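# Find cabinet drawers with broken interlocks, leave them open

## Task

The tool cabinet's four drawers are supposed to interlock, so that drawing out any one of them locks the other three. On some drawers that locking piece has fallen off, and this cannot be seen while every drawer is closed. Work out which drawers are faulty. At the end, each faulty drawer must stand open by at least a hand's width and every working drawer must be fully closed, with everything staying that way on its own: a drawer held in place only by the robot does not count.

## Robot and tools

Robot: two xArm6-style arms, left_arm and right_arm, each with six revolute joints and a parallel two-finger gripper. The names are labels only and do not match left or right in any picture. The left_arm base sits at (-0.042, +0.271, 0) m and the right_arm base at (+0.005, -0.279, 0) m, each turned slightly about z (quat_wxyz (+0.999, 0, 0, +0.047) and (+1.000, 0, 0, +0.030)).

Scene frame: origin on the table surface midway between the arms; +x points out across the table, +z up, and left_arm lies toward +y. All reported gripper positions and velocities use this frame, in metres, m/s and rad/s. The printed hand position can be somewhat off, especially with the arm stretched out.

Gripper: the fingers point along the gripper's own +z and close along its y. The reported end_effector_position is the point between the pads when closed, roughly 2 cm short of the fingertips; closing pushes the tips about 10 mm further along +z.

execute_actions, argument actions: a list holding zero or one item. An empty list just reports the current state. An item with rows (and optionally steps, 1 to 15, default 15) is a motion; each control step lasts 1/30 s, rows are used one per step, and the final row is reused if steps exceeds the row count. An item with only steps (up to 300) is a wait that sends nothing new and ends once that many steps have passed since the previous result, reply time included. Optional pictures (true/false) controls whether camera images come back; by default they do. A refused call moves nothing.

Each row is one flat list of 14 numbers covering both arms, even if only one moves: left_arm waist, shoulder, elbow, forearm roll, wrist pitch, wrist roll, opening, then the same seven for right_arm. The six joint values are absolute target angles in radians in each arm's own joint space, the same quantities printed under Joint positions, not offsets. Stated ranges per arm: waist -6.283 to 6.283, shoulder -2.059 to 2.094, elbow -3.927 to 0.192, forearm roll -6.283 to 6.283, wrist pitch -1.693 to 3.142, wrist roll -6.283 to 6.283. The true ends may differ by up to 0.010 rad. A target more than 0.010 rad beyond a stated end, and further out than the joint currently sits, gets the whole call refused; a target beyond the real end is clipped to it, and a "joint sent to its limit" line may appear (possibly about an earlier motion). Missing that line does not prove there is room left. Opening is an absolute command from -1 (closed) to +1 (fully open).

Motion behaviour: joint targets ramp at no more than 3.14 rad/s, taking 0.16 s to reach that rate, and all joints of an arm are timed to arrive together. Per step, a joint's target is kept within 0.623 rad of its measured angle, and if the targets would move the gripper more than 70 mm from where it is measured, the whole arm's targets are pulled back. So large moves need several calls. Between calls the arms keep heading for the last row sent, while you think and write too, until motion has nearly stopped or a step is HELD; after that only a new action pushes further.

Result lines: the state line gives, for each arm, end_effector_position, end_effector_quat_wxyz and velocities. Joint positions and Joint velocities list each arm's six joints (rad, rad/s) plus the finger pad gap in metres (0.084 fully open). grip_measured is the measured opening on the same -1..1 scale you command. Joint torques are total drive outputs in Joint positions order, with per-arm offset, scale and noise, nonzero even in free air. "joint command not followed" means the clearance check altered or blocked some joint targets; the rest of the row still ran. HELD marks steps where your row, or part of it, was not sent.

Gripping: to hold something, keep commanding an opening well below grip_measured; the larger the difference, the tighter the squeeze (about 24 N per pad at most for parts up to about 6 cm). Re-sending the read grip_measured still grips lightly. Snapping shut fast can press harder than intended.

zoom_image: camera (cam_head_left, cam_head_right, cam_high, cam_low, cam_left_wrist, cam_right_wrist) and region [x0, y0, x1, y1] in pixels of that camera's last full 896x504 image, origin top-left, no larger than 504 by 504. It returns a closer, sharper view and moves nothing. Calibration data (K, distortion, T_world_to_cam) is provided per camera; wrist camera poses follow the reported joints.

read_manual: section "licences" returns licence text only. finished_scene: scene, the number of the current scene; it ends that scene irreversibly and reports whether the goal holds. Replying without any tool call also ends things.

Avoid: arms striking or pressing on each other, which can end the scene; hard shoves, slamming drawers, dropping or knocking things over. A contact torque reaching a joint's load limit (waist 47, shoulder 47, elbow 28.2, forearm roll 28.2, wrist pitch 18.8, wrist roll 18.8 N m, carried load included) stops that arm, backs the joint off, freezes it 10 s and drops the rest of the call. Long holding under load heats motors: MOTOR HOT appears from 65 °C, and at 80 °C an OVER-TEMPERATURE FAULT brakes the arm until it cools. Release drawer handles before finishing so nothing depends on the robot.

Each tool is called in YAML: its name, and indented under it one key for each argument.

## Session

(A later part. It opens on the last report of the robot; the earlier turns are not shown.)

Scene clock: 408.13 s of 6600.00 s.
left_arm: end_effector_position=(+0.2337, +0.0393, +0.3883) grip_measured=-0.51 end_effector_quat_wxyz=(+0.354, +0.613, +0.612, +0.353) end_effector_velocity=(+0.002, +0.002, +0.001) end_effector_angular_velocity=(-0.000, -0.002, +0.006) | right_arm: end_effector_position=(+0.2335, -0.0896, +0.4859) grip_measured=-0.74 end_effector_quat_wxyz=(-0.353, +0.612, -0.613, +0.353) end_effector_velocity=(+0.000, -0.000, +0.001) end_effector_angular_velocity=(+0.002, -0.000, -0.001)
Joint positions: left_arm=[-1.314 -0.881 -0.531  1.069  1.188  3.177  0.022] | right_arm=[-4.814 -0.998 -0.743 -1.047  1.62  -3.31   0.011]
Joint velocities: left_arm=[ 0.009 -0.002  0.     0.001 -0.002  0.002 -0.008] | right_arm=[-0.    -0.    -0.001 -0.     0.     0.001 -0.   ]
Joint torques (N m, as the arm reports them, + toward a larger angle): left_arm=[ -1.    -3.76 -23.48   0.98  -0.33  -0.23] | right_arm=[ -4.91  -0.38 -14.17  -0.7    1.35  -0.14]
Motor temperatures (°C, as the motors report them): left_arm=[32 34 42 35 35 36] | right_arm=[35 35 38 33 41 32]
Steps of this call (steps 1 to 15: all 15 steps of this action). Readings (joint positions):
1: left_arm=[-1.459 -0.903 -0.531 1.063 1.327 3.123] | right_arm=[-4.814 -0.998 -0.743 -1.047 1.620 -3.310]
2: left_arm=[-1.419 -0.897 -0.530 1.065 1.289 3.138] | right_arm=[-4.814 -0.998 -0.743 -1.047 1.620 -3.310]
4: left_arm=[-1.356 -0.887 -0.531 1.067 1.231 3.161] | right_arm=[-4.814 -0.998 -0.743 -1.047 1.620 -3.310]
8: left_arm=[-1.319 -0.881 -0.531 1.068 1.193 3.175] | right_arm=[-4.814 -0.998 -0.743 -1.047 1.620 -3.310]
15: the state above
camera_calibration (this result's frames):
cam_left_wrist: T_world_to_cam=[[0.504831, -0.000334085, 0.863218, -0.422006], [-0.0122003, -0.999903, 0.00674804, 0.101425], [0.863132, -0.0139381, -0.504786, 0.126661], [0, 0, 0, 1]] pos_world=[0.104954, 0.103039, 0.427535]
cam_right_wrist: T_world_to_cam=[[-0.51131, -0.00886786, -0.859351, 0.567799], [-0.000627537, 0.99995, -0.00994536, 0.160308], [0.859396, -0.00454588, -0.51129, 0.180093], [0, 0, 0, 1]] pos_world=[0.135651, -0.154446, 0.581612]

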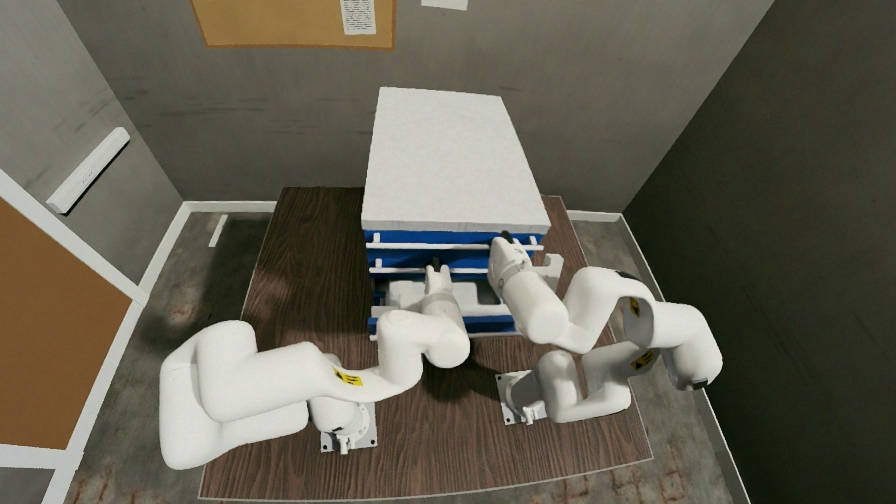

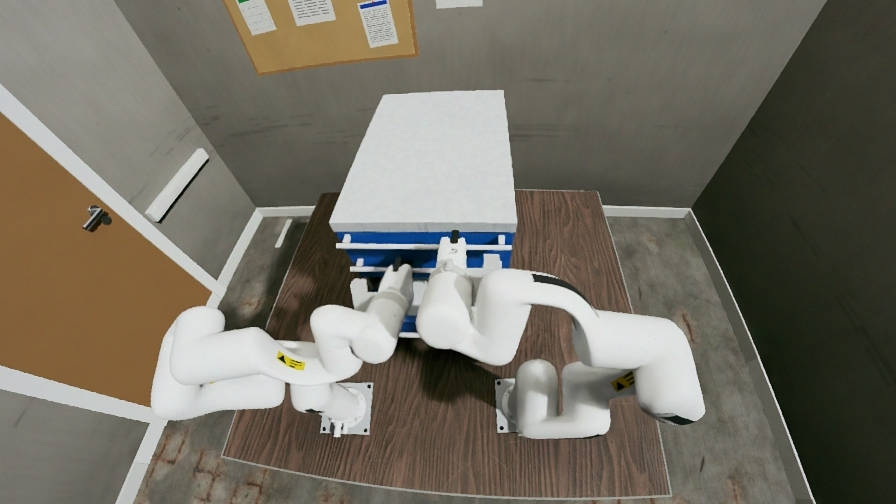

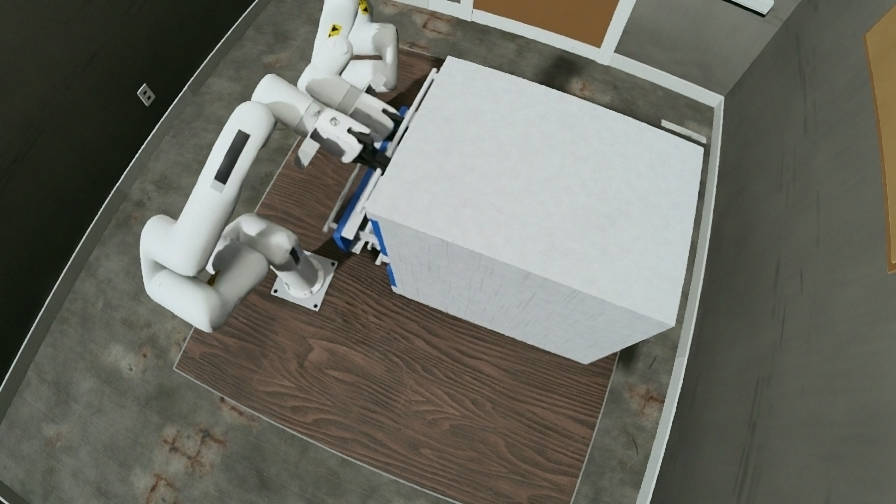

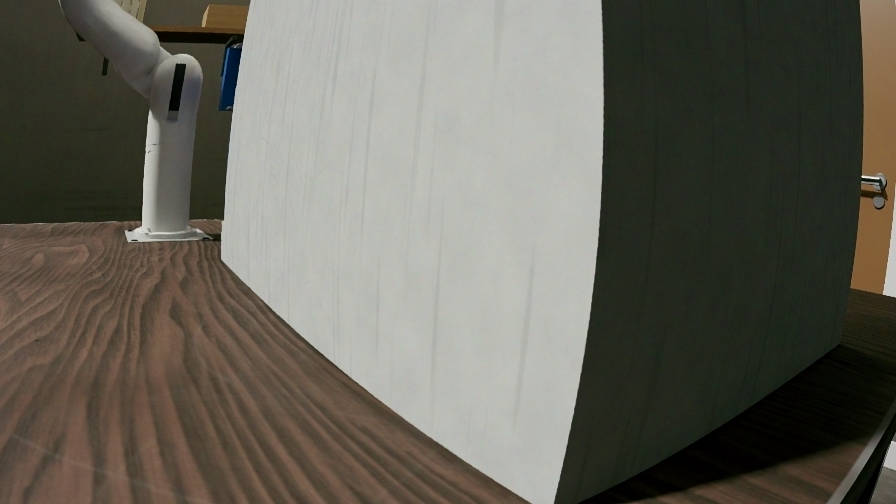

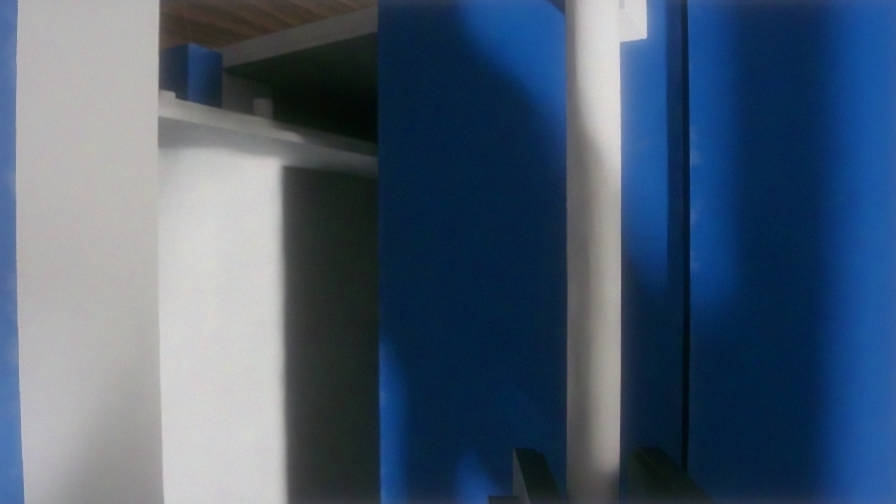

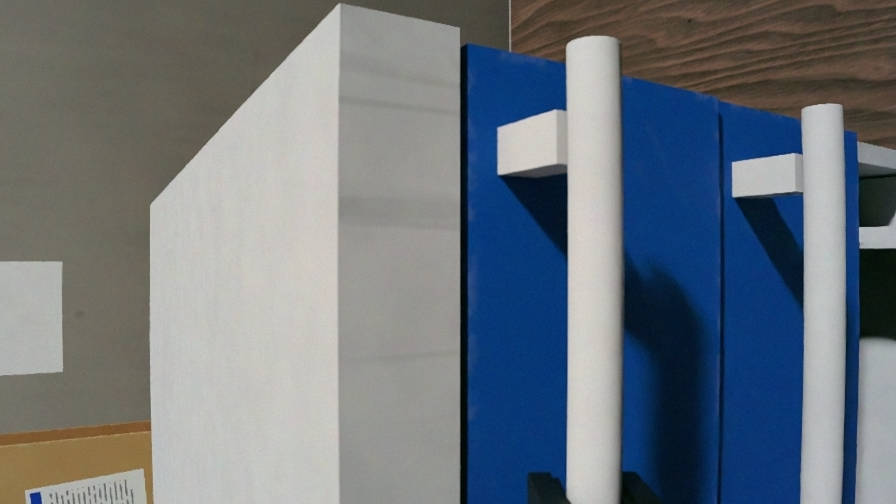

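execute_actions:
  actions:
    - {"rows": [[-1.3127,-0.8805,-0.5311,1.0687,1.1873,3.1771,-0.8,-4.8144,-0.9981,-0.7433,-1.0474,1.6199,-3.3102,-0.8],[-1.3127,-0.8805,-0.5311,1.0687,1.1873,3.1771,-0.8,-4.8144,-0.9981,-0.7433,-1.0474,1.6199,-3.3102,-0.8],[-1.3127,-0.8805,-0.5311,1.0687,1.1873,3.1771,-0.8,-4.8144,-0.9981,-0.7433,-1.0474,1.6199,-3.3102,-0.8],[-1.3127,-0.8805,-0.5311,1.0687,1.1873,3.1771,-0.8,-4.8144,-0.9981,-0.7433,-1.0474,1.6199,-3.3102,-0.8],[-1.3127,-0.8805,-0.5311,1.0687,1.1873,3.1771,-0.8,-4.8144,-0.9981,-0.7433,-1.0474,1.6199,-3.3102,-0.8],[-1.3127,-0.8805,-0.5311,1.0687,1.1873,3.1771,-0.8,-4.8144,-0.9981,-0.7433,-1.0474,1.6199,-3.3102,-0.8],[-1.3589,-0.8907,-0.5291,1.0683,1.2316,3.1620,-0.8,-4.8144,-0.9981,-0.7433,-1.0474,1.6199,-3.3102,-0.8],[-1.3589,-0.8907,-0.5291,1.0683,1.2316,3.1620,-0.8,-4.8144,-0.9981,-0.7433,-1.0474,1.6199,-3.3102,-0.8],[-1.4049,-0.8994,-0.5280,1.0674,1.2753,3.1463,-0.8,-4.8144,-0.9981,-0.7433,-1.0474,1.6199,-3.3102,-0.8],[-1.4049,-0.8994,-0.5280,1.0674,1.2753,3.1463,-0.8,-4.8144,-0.9981,-0.7433,-1.0474,1.6199,-3.3102,-0.8],[-1.4507,-0.9065,-0.5278,1.0659,1.3184,3.1299,-0.8,-4.8144,-0.9981,-0.7433,-1.0474,1.6199,-3.3102,-0.8],[-1.4507,-0.9065,-0.5278,1.0659,1.3184,3.1299,-0.8,-4.8144,-0.9981,-0.7433,-1.0474,1.6199,-3.3102,-0.8],[-1.4963,-0.9121,-0.5284,1.0637,1.3609,3.1129,-0.8,-4.8144,-0.9981,-0.7433,-1.0474,1.6199,-3.3102,-0.8],[-1.4963,-0.9121,-0.5284,1.0637,1.3609,3.1129,-0.8,-4.8144,-0.9981,-0.7433,-1.0474,1.6199,-3.3102,-0.8],[-1.5417,-0.9161,-0.5298,1.0610,1.4027,3.0952,-0.8,-4.8144,-0.9981,-0.7433,-1.0474,1.6199,-3.3102,-0.8]], "steps": 15}
  pictures: false

execute_actions:
  actions:
    - {"rows": [[-1.5417,-0.9161,-0.5298,1.0610,1.4027,3.0952,-0.8,-4.8144,-0.9981,-0.7433,-1.0474,1.6199,-3.3102,-0.8],[-1.5869,-0.9185,-0.5321,1.0575,1.4440,3.0766,-0.8,-4.8144,-0.9981,-0.7433,-1.0474,1.6199,-3.3102,-0.8],[-1.5869,-0.9185,-0.5321,1.0575,1.4440,3.0766,-0.8,-4.8144,-0.9981,-0.7433,-1.0474,1.6199,-3.3102,-0.8],[-1.6319,-0.9193,-0.5353,1.0535,1.4847,3.0576,-0.8,-4.8144,-0.9981,-0.7433,-1.0474,1.6199,-3.3102,-0.8],[-1.6319,-0.9193,-0.5353,1.0535,1.4847,3.0576,-0.8,-4.8144,-0.9981,-0.7433,-1.0474,1.6199,-3.3102,-0.8],[-1.6767,-0.9186,-0.5393,1.0489,1.5247,3.0378,-0.8,-4.8144,-0.9981,-0.7433,-1.0474,1.6199,-3.3102,-0.8],[-1.6767,-0.9186,-0.5393,1.0489,1.5247,3.0378,-0.8,-4.8144,-0.9981,-0.7433,-1.0474,1.6199,-3.3102,-0.8],[-1.7213,-0.9163,-0.5441,1.0437,1.5641,3.0174,-0.8,-4.8144,-0.9981,-0.7433,-1.0474,1.6199,-3.3102,-0.8],[-1.7213,-0.9163,-0.5441,1.0437,1.5641,3.0174,-0.8,-4.8144,-0.9981,-0.7433,-1.0474,1.6199,-3.3102,-0.8],[-1.7657,-0.9125,-0.5499,1.0379,1.6030,2.9962,-0.8,-4.8144,-0.9981,-0.7433,-1.0474,1.6199,-3.3102,-0.8],[-1.7657,-0.9125,-0.5499,1.0379,1.6030,2.9962,-0.8,-4.8144,-0.9981,-0.7433,-1.0474,1.6199,-3.3102,-0.8],[-1.8099,-0.9071,-0.5564,1.0314,1.6411,2.9744,-0.8,-4.8144,-0.9981,-0.7433,-1.0474,1.6199,-3.3102,-0.8],[-1.8099,-0.9071,-0.5564,1.0314,1.6411,2.9744,-0.8,-4.8144,-0.9981,-0.7433,-1.0474,1.6199,-3.3102,-0.8],[-1.8539,-0.9001,-0.5638,1.0243,1.6787,2.9519,-0.8,-4.8144,-0.9981,-0.7433,-1.0474,1.6199,-3.3102,-0.8],[-1.8539,-0.9001,-0.5638,1.0243,1.6787,2.9519,-0.8,-4.8144,-0.9981,-0.7433,-1.0474,1.6199,-3.3102,-0.8]], "steps": 15}
  pictures: false

execute_actions:
  actions:
    - {"rows": [[-1.8977,-0.8915,-0.5720,1.0167,1.7156,2.9287,-0.8,-4.8144,-0.9981,-0.7433,-1.0474,1.6199,-3.3102,-0.8],[-1.8977,-0.8915,-0.5720,1.0167,1.7156,2.9287,-0.8,-4.8144,-0.9981,-0.7433,-1.0474,1.6199,-3.3102,-0.8],[-1.9413,-0.8814,-0.5812,1.0084,1.7521,2.9049,-0.8,-4.8144,-0.9981,-0.7433,-1.0474,1.6199,-3.3102,-0.8],[-1.9413,-0.8814,-0.5812,1.0084,1.7521,2.9049,-0.8,-4.8144,-0.9981,-0.7433,-1.0474,1.6199,-3.3102,-0.8],[-1.9847,-0.8697,-0.5911,0.9995,1.7878,2.8804,-0.8,-4.8144,-0.9981,-0.7433,-1.0474,1.6199,-3.3102,-0.8],[-1.9847,-0.8697,-0.5911,0.9995,1.7878,2.8804,-0.8,-4.7812,-0.9971,-0.7462,-1.0519,1.6496,-3.2965,-0.8],[-2.0278,-0.8565,-0.6019,0.9900,1.8229,2.8552,-0.8,-4.7812,-0.9971,-0.7462,-1.0519,1.6496,-3.2965,-0.8],[-2.0278,-0.8565,-0.6019,0.9900,1.8229,2.8552,-0.8,-4.7485,-0.9958,-0.7492,-1.0561,1.6787,-3.2829,-0.8]], "steps": 15}

Scene clock: 420.20 s of 6600.00 s.
left_arm: end_effector_position=(+0.2097, +0.0396, +0.3878) grip_measured=-0.74 end_effector_quat_wxyz=(+0.353, +0.613, +0.612, +0.355) end_effector_velocity=(-0.115, +0.000, -0.000) end_effector_angular_velocity=(+0.002, -0.001, -0.001) | right_arm: end_effector_position=(+0.2335, -0.0896, +0.4859) grip_measured=-0.74 end_effector_quat_wxyz=(-0.353, +0.612, -0.613, +0.353) end_effector_velocity=(-0.000, +0.000, +0.000) end_effector_angular_velocity=(-0.000, -0.000, +0.001)
Joint positions: left_arm=[-1.448 -0.905 -0.527  1.065  1.316  3.13   0.011] | right_arm=[-4.814 -0.998 -0.743 -1.047  1.62  -3.31   0.011]
Joint velocities: left_arm=[-0.651 -0.093 -0.001 -0.029  0.61  -0.236 -0.   ] | right_arm=[ 0.  0. -0. -0. -0. -0. -0.]
Joint torques (N m, as the arm reports them, + toward a larger angle): left_arm=[ -2.48  -4.21 -26.62   1.52  -0.57  -0.1 ] | right_arm=[ -4.93  -0.68 -14.31  -0.96   1.31  -0.11]
Motor temperatures (°C, as the motors report them): left_arm=[32 34 43 35 35 36] | right_arm=[35 35 39 33 41 32]
Steps of this call (steps 1 to 15: the robot went on to your last target; steps 16 to 90: nothing new was sent; then 8.57 s passed at rest; steps 91 to 105: all 15 steps of this action). Readings (joint positions):
91: left_arm=[-1.313 -0.881 -0.531 1.069 1.187 3.177] | right_arm=[-4.814 -0.998 -0.743 -1.047 1.620 -3.310]
92: left_arm=[-1.313 -0.881 -0.531 1.069 1.187 3.177] | right_arm=[-4.814 -0.998 -0.743 -1.047 1.620 -3.310]
94: left_arm=[-1.313 -0.880 -0.530 1.068 1.187 3.177] | right_arm=[-4.814 -0.998 -0.743 -1.047 1.620 -3.310]
98: left_arm=[-1.320 -0.881 -0.530 1.069 1.195 3.174] | right_arm=[-4.814 -0.998 -0.743 -1.047 1.620 -3.310]
105: the state above

Scene clock: 420.70 s of 6600.00 s.
left_arm: end_effector_position=(+0.1510, +0.0395, +0.3876) grip_measured=-0.74 end_effector_quat_wxyz=(+0.353, +0.612, +0.613, +0.353) end_effector_velocity=(-0.120, -0.001, -0.001) end_effector_angular_velocity=(-0.004, +0.007, -0.000) | right_arm: end_effector_position=(+0.2335, -0.0896, +0.4859) grip_measured=-0.74 end_effector_quat_wxyz=(-0.353, +0.612, -0.613, +0.353) end_effector_velocity=(+0.000, -0.000, +0.001) end_effector_angular_velocity=(+0.001, -0.000, -0.000)
Joint positions: left_arm=[-1.784 -0.909 -0.553  1.035  1.619  2.987  0.011] | right_arm=[-4.814 -0.998 -0.743 -1.047  1.62  -3.31   0.011]
Joint velocities: left_arm=[-0.672  0.082 -0.1   -0.095  0.58  -0.33   0.   ] | right_arm=[ 0.    -0.    -0.001 -0.001  0.001 -0.    -0.   ]
Joint torques (N m, as the arm reports them, + toward a larger angle): left_arm=[ -2.85  -3.89 -26.68   2.47  -1.26  -0.29] | right_arm=[ -4.88  -0.52 -14.27  -0.86   1.3   -0.1 ]
Motor temperatures (°C, as the motors report them): left_arm=[32 34 43 35 35 36] | right_arm=[35 35 39 33 41 32]
Steps of this call (steps 1 to 15: all 15 steps of this action). Readings (joint positions):
1: left_arm=[-1.470 -0.908 -0.527 1.064 1.337 3.122] | right_arm=[-4.814 -0.998 -0.743 -1.047 1.620 -3.310]
2: left_arm=[-1.493 -0.911 -0.528 1.063 1.358 3.114] | right_arm=[-4.814 -0.998 -0.743 -1.047 1.620 -3.310]
4: left_arm=[-1.538 -0.915 -0.529 1.060 1.399 3.096] | right_arm=[-4.814 -0.998 -0.743 -1.047 1.620 -3.310]
8: left_arm=[-1.628 -0.918 -0.535 1.053 1.481 3.059] | right_arm=[-4.814 -0.998 -0.743 -1.047 1.620 -3.310]
15: the state above

Scene clock: 421.20 s of 6600.00 s.
left_arm: end_effector_position=(+0.1054, +0.0396, +0.3876) grip_measured=-0.74 end_effector_quat_wxyz=(+0.353, +0.613, +0.612, +0.354) end_effector_velocity=(-0.005, +0.000, -0.000) end_effector_angular_velocity=(-0.002, -0.006, +0.004) | right_arm: end_effector_position=(+0.2264, -0.0908, +0.4873) grip_measured=-0.74 end_effector_quat_wxyz=(-0.354, +0.610, -0.613, +0.355) end_effector_velocity=(-0.005, -0.000, +0.002) end_effector_angular_velocity=(+0.007, -0.001, +0.003)
Joint positions: left_arm=[-2.025 -0.857 -0.6    0.99   1.82   2.857  0.011] | right_arm=[-4.754 -0.997 -0.751 -1.06   1.678 -3.284  0.011]
Joint velocities: left_arm=[-0.026  0.01  -0.005 -0.003  0.023 -0.021 -0.   ] | right_arm=[ 0.04  -0.003 -0.006 -0.006  0.033  0.016  0.   ]
Joint torques (N m, as the arm reports them, + toward a larger angle): left_arm=[ -3.1   -4.33 -28.07   3.74  -0.97  -0.31] | right_arm=[  4.61   1.19 -11.81   4.07  -0.55  -0.14]
Motor temperatures (°C, as the motors report them): left_arm=[32 34 43 35 35 36] | right_arm=[35 35 39 33 41 32]
Steps of this call (steps 1 to 15: all 15 steps of this action). Readings (joint positions):
1: left_arm=[-1.806 -0.907 -0.556 1.031 1.638 2.976] | right_arm=[-4.814 -0.998 -0.743 -1.047 1.620 -3.310]
2: left_arm=[-1.828 -0.903 -0.560 1.028 1.657 2.965] | right_arm=[-4.814 -0.998 -0.743 -1.047 1.620 -3.310]
4: left_arm=[-1.872 -0.896 -0.568 1.021 1.694 2.942] | right_arm=[-4.814 -0.998 -0.743 -1.047 1.620 -3.310]
8: left_arm=[-1.959 -0.876 -0.586 1.004 1.767 2.894] | right_arm=[-4.801 -0.997 -0.744 -1.050 1.633 -3.304]
15: the state above
camera_calibration (this result's frames):
cam_left_wrist: T_world_to_cam=[[0.505232, -0.000794729, 0.862983, -0.356579], [-0.0113798, -0.999919, 0.00574145, 0.100415], [0.862909, -0.0127213, -0.5052, 0.237214], [0, 0, 0, 1]] pos_world=[-0.0233962, 0.103142, 0.426985]
cam_right_wrist: T_world_to_cam=[[-0.50806, -0.00657991, -0.861297, 0.565834], [0.00395584, 0.999942, -0.00997256, 0.1605], [0.861313, -0.00847381, -0.508005, 0.184554], [0, 0, 0, 1]] pos_world=[0.127884, -0.155204, 0.582706]

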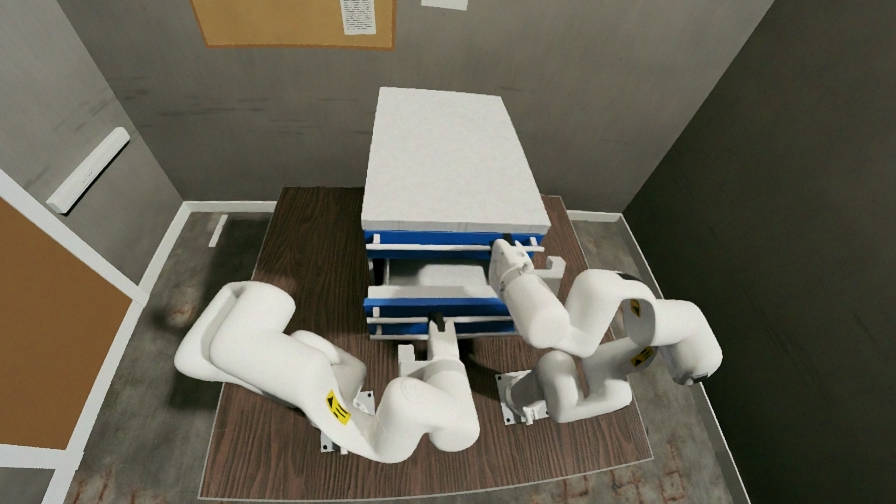

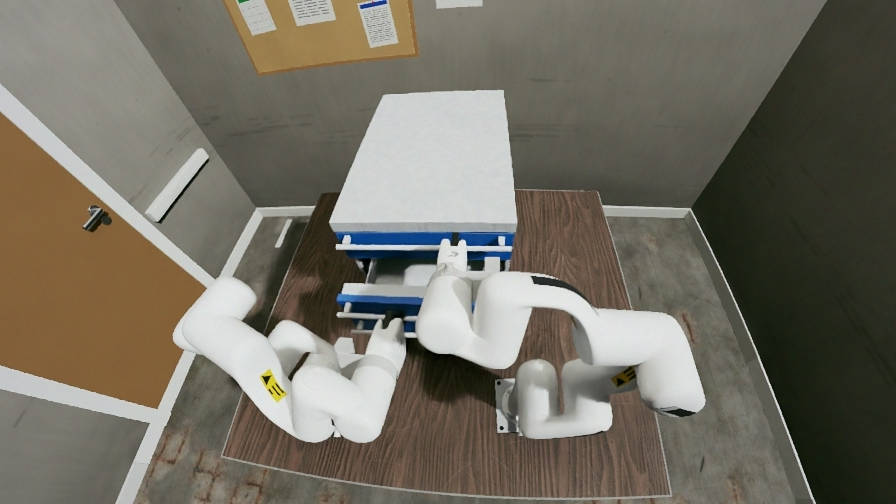

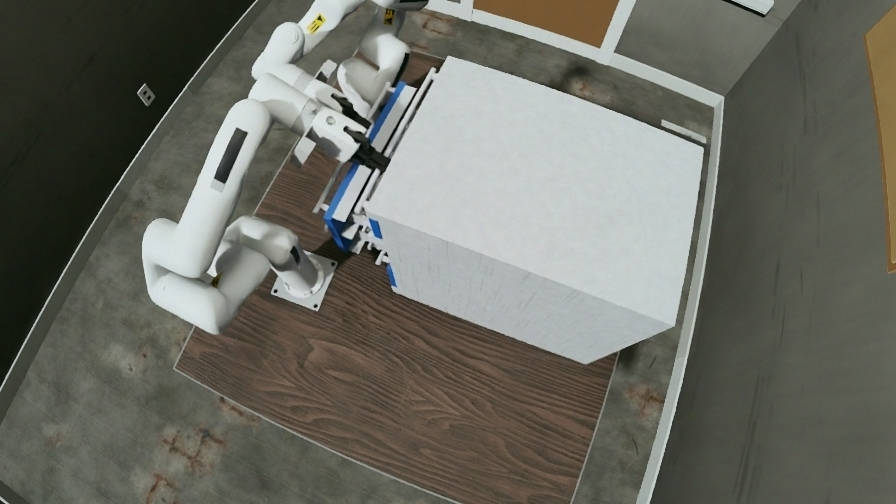

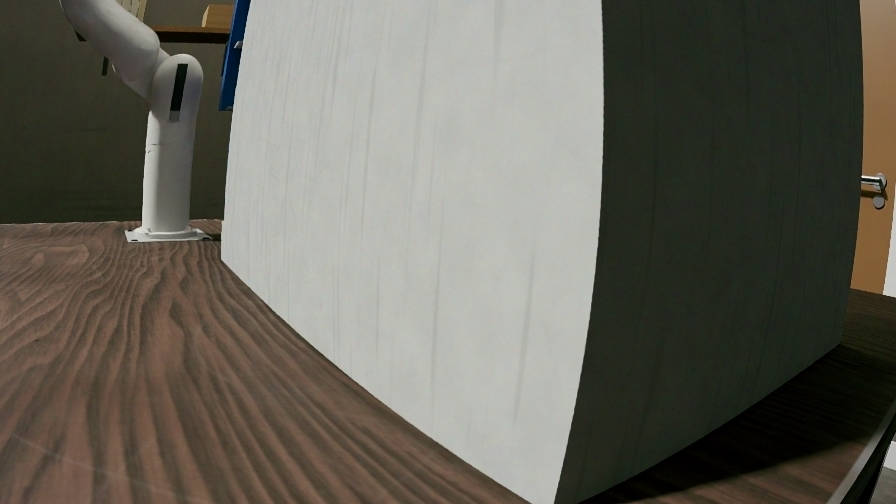

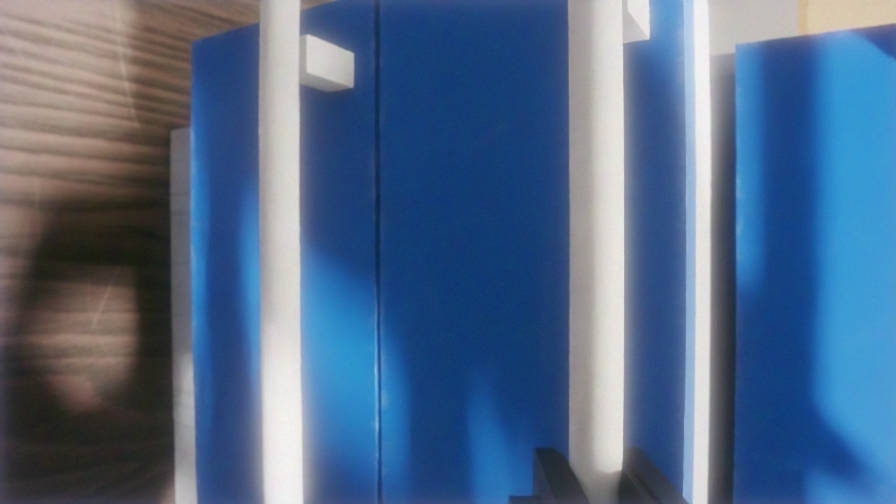

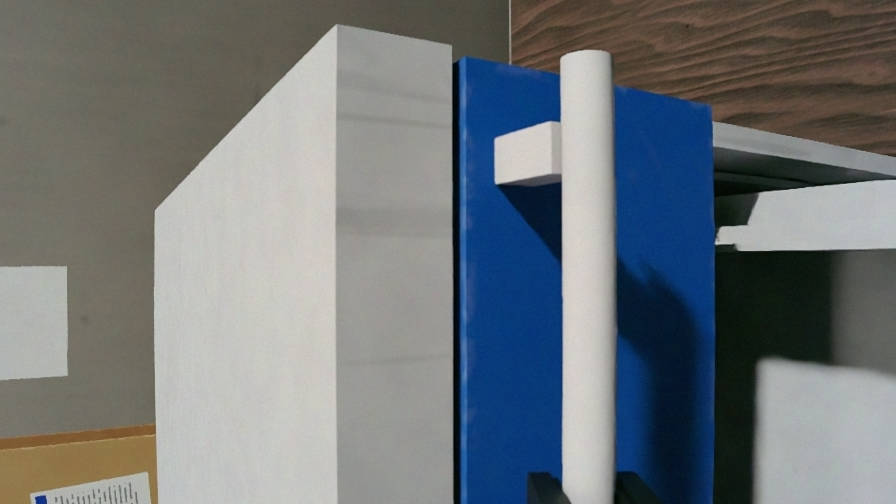

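Blocked at ~3 mm → drawer 2 is sound. Return right to closed, push drawer 2 shut.

execute_actions:
  actions:
    - {"rows": [[-1.9847,-0.8697,-0.5911,0.9995,1.7878,2.8804,-0.8,-4.7812,-0.9971,-0.7462,-1.0519,1.6496,-3.2965,-0.7],[-1.9847,-0.8697,-0.5911,0.9995,1.7878,2.8804,-0.8,-4.7812,-0.9971,-0.7462,-1.0519,1.6496,-3.2965,-0.7],[-1.9413,-0.8814,-0.5812,1.0084,1.7521,2.9049,-0.8,-4.8144,-0.9981,-0.7433,-1.0474,1.6199,-3.3102,-0.7],[-1.8977,-0.8915,-0.5720,1.0167,1.7156,2.9287,-0.8,-4.8144,-0.9981,-0.7433,-1.0474,1.6199,-3.3102,-0.7],[-1.8977,-0.8915,-0.5720,1.0167,1.7156,2.9287,-0.8,-4.8144,-0.9981,-0.7433,-1.0474,1.6199,-3.3102,-0.7],[-1.8539,-0.9001,-0.5638,1.0243,1.6787,2.9519,-0.8,-4.8144,-0.9981,-0.7433,-1.0474,1.6199,-3.3102,-0.7],[-1.8099,-0.9071,-0.5564,1.0314,1.6411,2.9744,-0.8,-4.8144,-0.9981,-0.7433,-1.0474,1.6199,-3.3102,-0.7],[-1.8099,-0.9071,-0.5564,1.0314,1.6411,2.9744,-0.8,-4.8144,-0.9981,-0.7433,-1.0474,1.6199,-3.3102,-0.7],[-1.7657,-0.9125,-0.5499,1.0379,1.6030,2.9962,-0.8,-4.8144,-0.9981,-0.7433,-1.0474,1.6199,-3.3102,-0.7],[-1.7213,-0.9163,-0.5441,1.0437,1.5641,3.0174,-0.8,-4.8144,-0.9981,-0.7433,-1.0474,1.6199,-3.3102,-0.7],[-1.7213,-0.9163,-0.5441,1.0437,1.5641,3.0174,-0.8,-4.8144,-0.9981,-0.7433,-1.0474,1.6199,-3.3102,-0.7],[-1.6767,-0.9186,-0.5393,1.0489,1.5247,3.0378,-0.8,-4.8144,-0.9981,-0.7433,-1.0474,1.6199,-3.3102,-0.7],[-1.6319,-0.9193,-0.5353,1.0535,1.4847,3.0576,-0.8,-4.8144,-0.9981,-0.7433,-1.0474,1.6199,-3.3102,-0.7],[-1.6319,-0.9193,-0.5353,1.0535,1.4847,3.0576,-0.8,-4.8144,-0.9981,-0.7433,-1.0474,1.6199,-3.3102,-0.7],[-1.5869,-0.9185,-0.5321,1.0575,1.4440,3.0766,-0.8,-4.8144,-0.9981,-0.7433,-1.0474,1.6199,-3.3102,-0.7]], "steps": 15}
  pictures: false

execute_actions:
  actions:
    - {"rows": [[-1.5417,-0.9161,-0.5298,1.0610,1.4027,3.0952,-0.8,-4.8144,-0.9981,-0.7433,-1.0474,1.6199,-3.3102,-0.7],[-1.5417,-0.9161,-0.5298,1.0610,1.4027,3.0952,-0.8,-4.8144,-0.9981,-0.7433,-1.0474,1.6199,-3.3102,-0.7],[-1.4963,-0.9121,-0.5284,1.0637,1.3609,3.1129,-0.8,-4.8144,-0.9981,-0.7433,-1.0474,1.6199,-3.3102,-0.7],[-1.4963,-0.9121,-0.5284,1.0637,1.3609,3.1129,-0.8,-4.8144,-0.9981,-0.7433,-1.0474,1.6199,-3.3102,-0.7],[-1.4507,-0.9065,-0.5278,1.0659,1.3184,3.1299,-0.8,-4.8144,-0.9981,-0.7433,-1.0474,1.6199,-3.3102,-0.7],[-1.4507,-0.9065,-0.5278,1.0659,1.3184,3.1299,-0.8,-4.8144,-0.9981,-0.7433,-1.0474,1.6199,-3.3102,-0.7],[-1.4049,-0.8994,-0.5280,1.0674,1.2753,3.1463,-0.8,-4.8144,-0.9981,-0.7433,-1.0474,1.6199,-3.3102,-0.7],[-1.4049,-0.8994,-0.5280,1.0674,1.2753,3.1463,-0.8,-4.8144,-0.9981,-0.7433,-1.0474,1.6199,-3.3102,-0.7],[-1.3589,-0.8907,-0.5291,1.0683,1.2316,3.1620,-0.8,-4.8144,-0.9981,-0.7433,-1.0474,1.6199,-3.3102,-0.7],[-1.3589,-0.8907,-0.5291,1.0683,1.2316,3.1620,-0.8,-4.8144,-0.9981,-0.7433,-1.0474,1.6199,-3.3102,-0.7],[-1.3589,-0.8907,-0.5291,1.0683,1.2316,3.1620,-0.8,-4.8144,-0.9981,-0.7433,-1.0474,1.6199,-3.3102,-0.7],[-1.3358,-0.8858,-0.5300,1.0686,1.2095,3.1696,-0.8,-4.8144,-0.9981,-0.7433,-1.0474,1.6199,-3.3102,-0.7],[-1.3358,-0.8858,-0.5300,1.0686,1.2095,3.1696,-0.8,-4.8144,-0.9981,-0.7433,-1.0474,1.6199,-3.3102,-0.7],[-1.3090,-0.8796,-0.5313,1.0687,1.1837,3.1783,-0.8,-4.8144,-0.9981,-0.7433,-1.0474,1.6199,-3.3102,-0.7]], "steps": 15}
  pictures: false

execute_actions:
  actions:
    - {"steps": 10}

Scene clock: 430.77 s of 6600.00 s.
left_arm: end_effector_position=(+0.1658, +0.0394, +0.3880) grip_measured=-0.74 end_effector_quat_wxyz=(+0.353, +0.612, +0.613, +0.353) end_effector_velocity=(+0.153, +0.001, +0.000) end_effector_angular_velocity=(+0.013, -0.019, -0.001) | right_arm: end_effector_position=(+0.2329, -0.0883, +0.4846) grip_measured=-0.72 end_effector_quat_wxyz=(-0.353, +0.614, -0.611, +0.353) end_effector_velocity=(+0.004, -0.009, +0.000) end_effector_angular_velocity=(-0.004, +0.002, -0.028)
Joint positions: left_arm=[-1.7   -0.916 -0.543  1.046  1.546  3.026  0.011] | right_arm=[-4.812 -0.997 -0.741 -1.046  1.618 -3.31   0.012]
Joint velocities: left_arm=[ 0.87  -0.044  0.101  0.106 -0.769  0.396  0.   ] | right_arm=[-0.015 -0.006  0.    -0.001  0.017 -0.002 -0.   ]
Joint torques (N m, as the arm reports them, + toward a larger angle): left_arm=[ -2.48  -4.13 -31.64   4.79  -1.43  -0.29] | right_arm=[ -2.54   0.83 -14.23  -0.22  -0.17  -0.35]
Motor temperatures (°C, as the motors report them): left_arm=[32 34 45 35 35 36] | right_arm=[35 35 38 33 42 32]
Steps of this call (steps 1 to 15: the robot went on to your last target; steps 16 to 90: nothing new was sent; then 6.07 s passed at rest; steps 91 to 105: all 15 steps of this action). Readings (joint positions):
91: left_arm=[-2.027 -0.857 -0.602 0.990 1.822 2.856] | right_arm=[-4.749 -0.996 -0.749 -1.064 1.678 -3.283]
92: left_arm=[-2.022 -0.859 -0.601 0.991 1.817 2.860] | right_arm=[-4.754 -0.996 -0.749 -1.063 1.673 -3.286]
94: left_arm=[-1.996 -0.867 -0.595 0.995 1.797 2.875] | right_arm=[-4.771 -0.997 -0.748 -1.056 1.653 -3.294]
98: left_arm=[-1.901 -0.890 -0.575 1.015 1.719 2.926] | right_arm=[-4.803 -0.996 -0.743 -1.047 1.620 -3.307]
105: the state above

Scene clock: 431.27 s of 6600.00 s.
left_arm: end_effector_position=(+0.2275, +0.0393, +0.3884) grip_measured=-0.74 end_effector_quat_wxyz=(+0.354, +0.613, +0.612, +0.354) end_effector_velocity=(+0.071, +0.002, -0.000) end_effector_angular_velocity=(-0.012, +0.010, +0.001) | right_arm: end_effector_position=(+0.2334, -0.0896, +0.4851) grip_measured=-0.72 end_effector_quat_wxyz=(-0.353, +0.613, -0.612, +0.354) end_effector_velocity=(+0.000, -0.000, +0.001) end_effector_angular_velocity=(+0.002, -0.002, -0.001)
Joint positions: left_arm=[-1.349 -0.888 -0.53   1.068  1.221  3.165  0.011] | right_arm=[-4.814 -0.998 -0.742 -1.047  1.62  -3.31   0.012]
Joint velocities: left_arm=[ 0.396  0.076 -0.013  0.001 -0.378  0.135 -0.   ] | right_arm=[-0.    -0.    -0.002 -0.002  0.001  0.     0.   ]
Joint torques (N m, as the arm reports them, + toward a larger angle): left_arm=[ -0.75  -5.92 -32.35   3.72  -1.78  -0.09] | right_arm=[ -2.01   0.19 -16.84  -1.27  -1.58  -0.4 ]
Motor temperatures (°C, as the motors report them): left_arm=[32 34 45 35 35 36] | right_arm=[35 35 38 33 42 32]
Steps of this call (steps 1 to 15: all 15 steps of this action). Readings (joint positions):
1: left_arm=[-1.672 -0.917 -0.540 1.049 1.520 3.039] | right_arm=[-4.813 -0.997 -0.741 -1.046 1.619 -3.310]
2: left_arm=[-1.642 -0.917 -0.537 1.052 1.493 3.052] | right_arm=[-4.813 -0.997 -0.741 -1.046 1.619 -3.310]
4: left_arm=[-1.582 -0.916 -0.533 1.058 1.440 3.077] | right_arm=[-4.814 -0.997 -0.741 -1.046 1.620 -3.310]
8: left_arm=[-1.480 -0.908 -0.529 1.064 1.346 3.118] | right_arm=[-4.814 -0.998 -0.742 -1.046 1.621 -3.310]
15: the state above

Scene clock: 431.60 s of 6600.00 s.
left_arm: end_effector_position=(+0.2342, +0.0394, +0.3884) grip_measured=-0.74 end_effector_quat_wxyz=(+0.354, +0.613, +0.612, +0.353) end_effector_velocity=(+0.001, -0.000, -0.001) end_effector_angular_velocity=(+0.002, +0.001, -0.000) | right_arm: end_effector_position=(+0.2334, -0.0896, +0.4853) grip_measured=-0.72 end_effector_quat_wxyz=(-0.353, +0.613, -0.612, +0.354) end_effector_velocity=(+0.000, +0.000, +0.000) end_effector_angular_velocity=(+0.001, -0.000, +0.001)
Joint positions: left_arm=[-1.311 -0.88  -0.531  1.068  1.184  3.178  0.011] | right_arm=[-4.814 -0.998 -0.742 -1.047  1.62  -3.31   0.012]
Joint velocities: left_arm=[ 0.005  0.002  0.001 -0.001 -0.005  0.002 -0.   ] | right_arm=[-0.    -0.    -0.    -0.    -0.001  0.     0.   ]
Joint torques (N m, as the arm reports them, + toward a larger angle): left_arm=[  1.86  -5.12 -32.05   3.97  -1.78  -0.22] | right_arm=[ -2.09  -0.43 -17.99  -2.03  -1.9   -0.39]
Motor temperatures (°C, as the motors report them): left_arm=[32 34 45 35 35 36] | right_arm=[35 35 38 33 42 32]
Steps of this call (steps 1 to 10: the robot went on to your last target). Readings (joint positions):
1: left_arm=[-1.336 -0.885 -0.530 1.069 1.209 3.169] | right_arm=[-4.814 -0.998 -0.742 -1.047 1.620 -3.310]
2: left_arm=[-1.326 -0.883 -0.531 1.069 1.200 3.173] | right_arm=[-4.814 -0.998 -0.742 -1.047 1.620 -3.310]
4: left_arm=[-1.316 -0.881 -0.531 1.069 1.190 3.176] | right_arm=[-4.814 -0.998 -0.742 -1.047 1.620 -3.310]
8: left_arm=[-1.311 -0.880 -0.531 1.068 1.185 3.178] | right_arm=[-4.814 -0.998 -0.742 -1.047 1.620 -3.310]
10: the state above
camera_calibration (this result's frames):
cam_left_wrist: T_world_to_cam=[[0.505197, 0.000420315, 0.863004, -0.422419], [-0.0122222, -0.999896, 0.00764178, 0.10114], [0.862917, -0.0144084, -0.50514, 0.126513], [0, 0, 0, 1]] pos_world=[0.105471, 0.10313, 0.427683]
cam_right_wrist: T_world_to_cam=[[-0.511799, -0.00985938, -0.859048, 0.567195], [-0.000388673, 0.999937, -0.0112448, 0.160879], [0.859105, -0.0054212, -0.511771, 0.180067], [0, 0, 0, 1]] pos_world=[0.135656, -0.1543, 0.58121]

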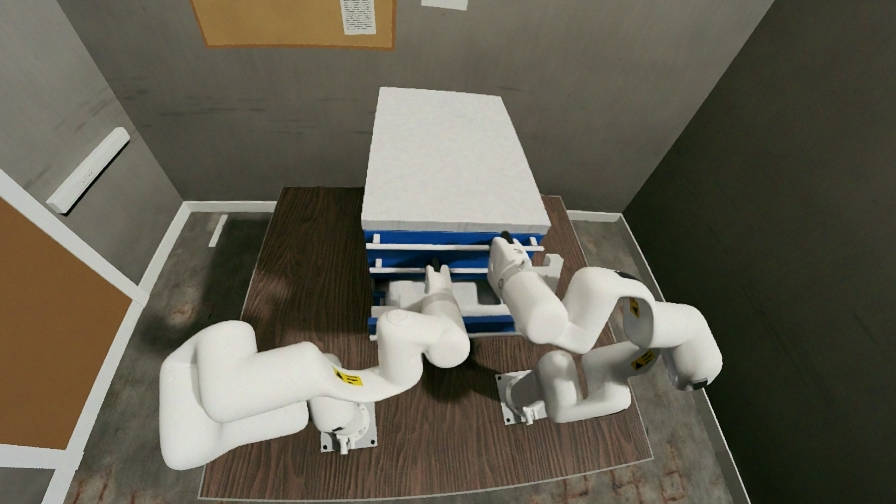

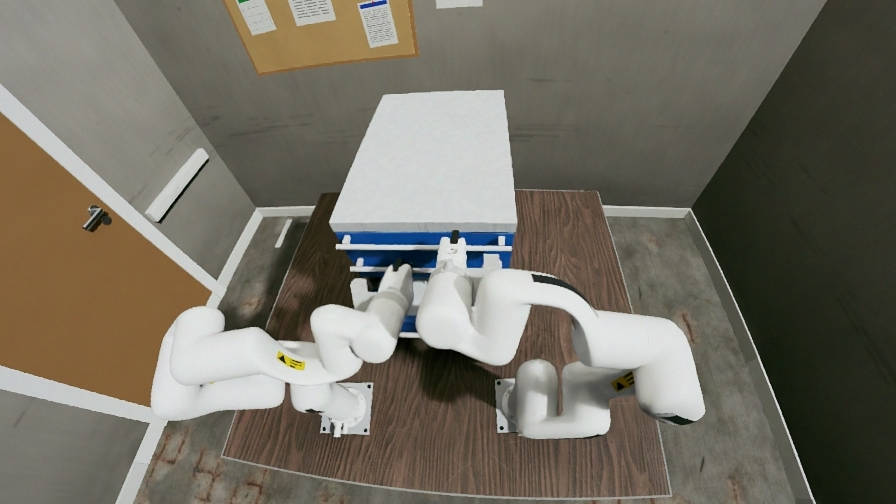

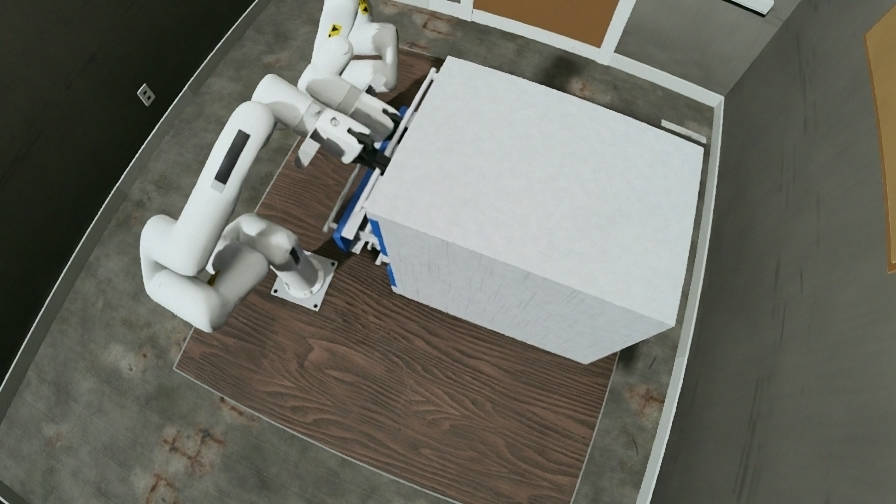

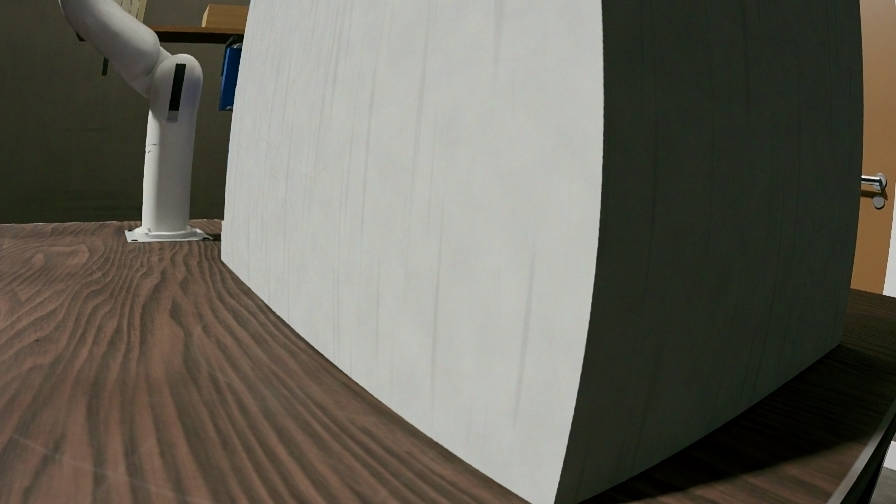

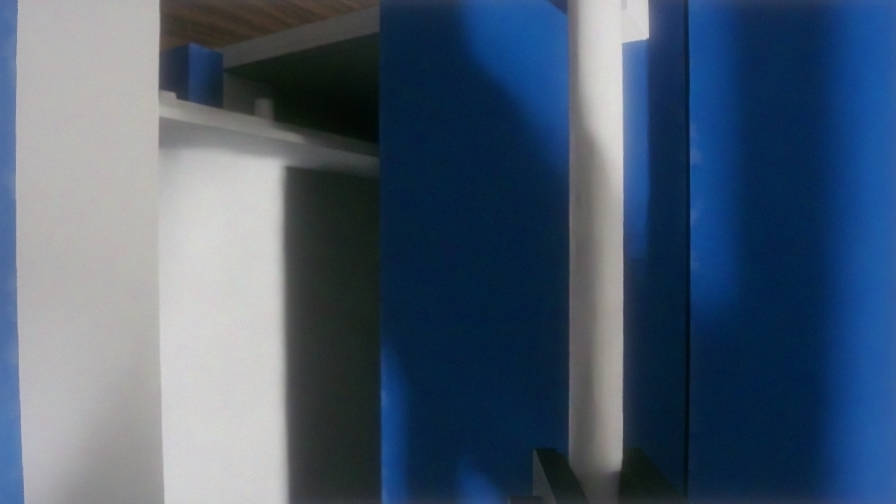

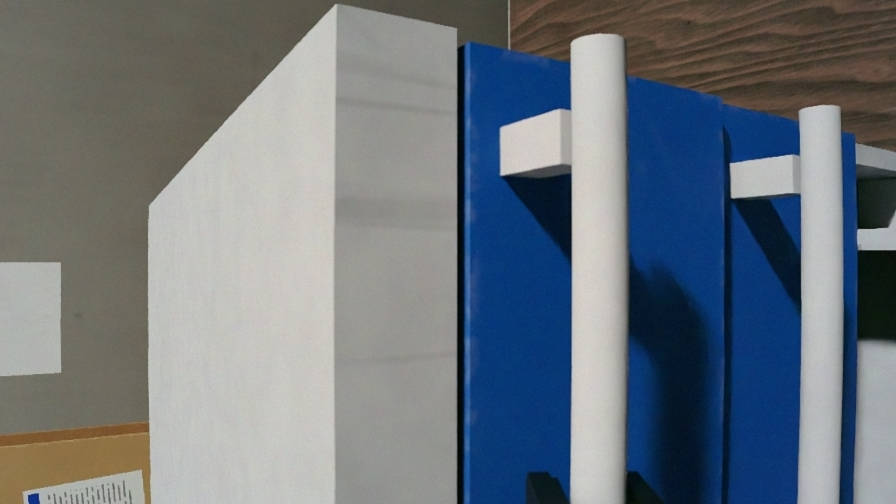

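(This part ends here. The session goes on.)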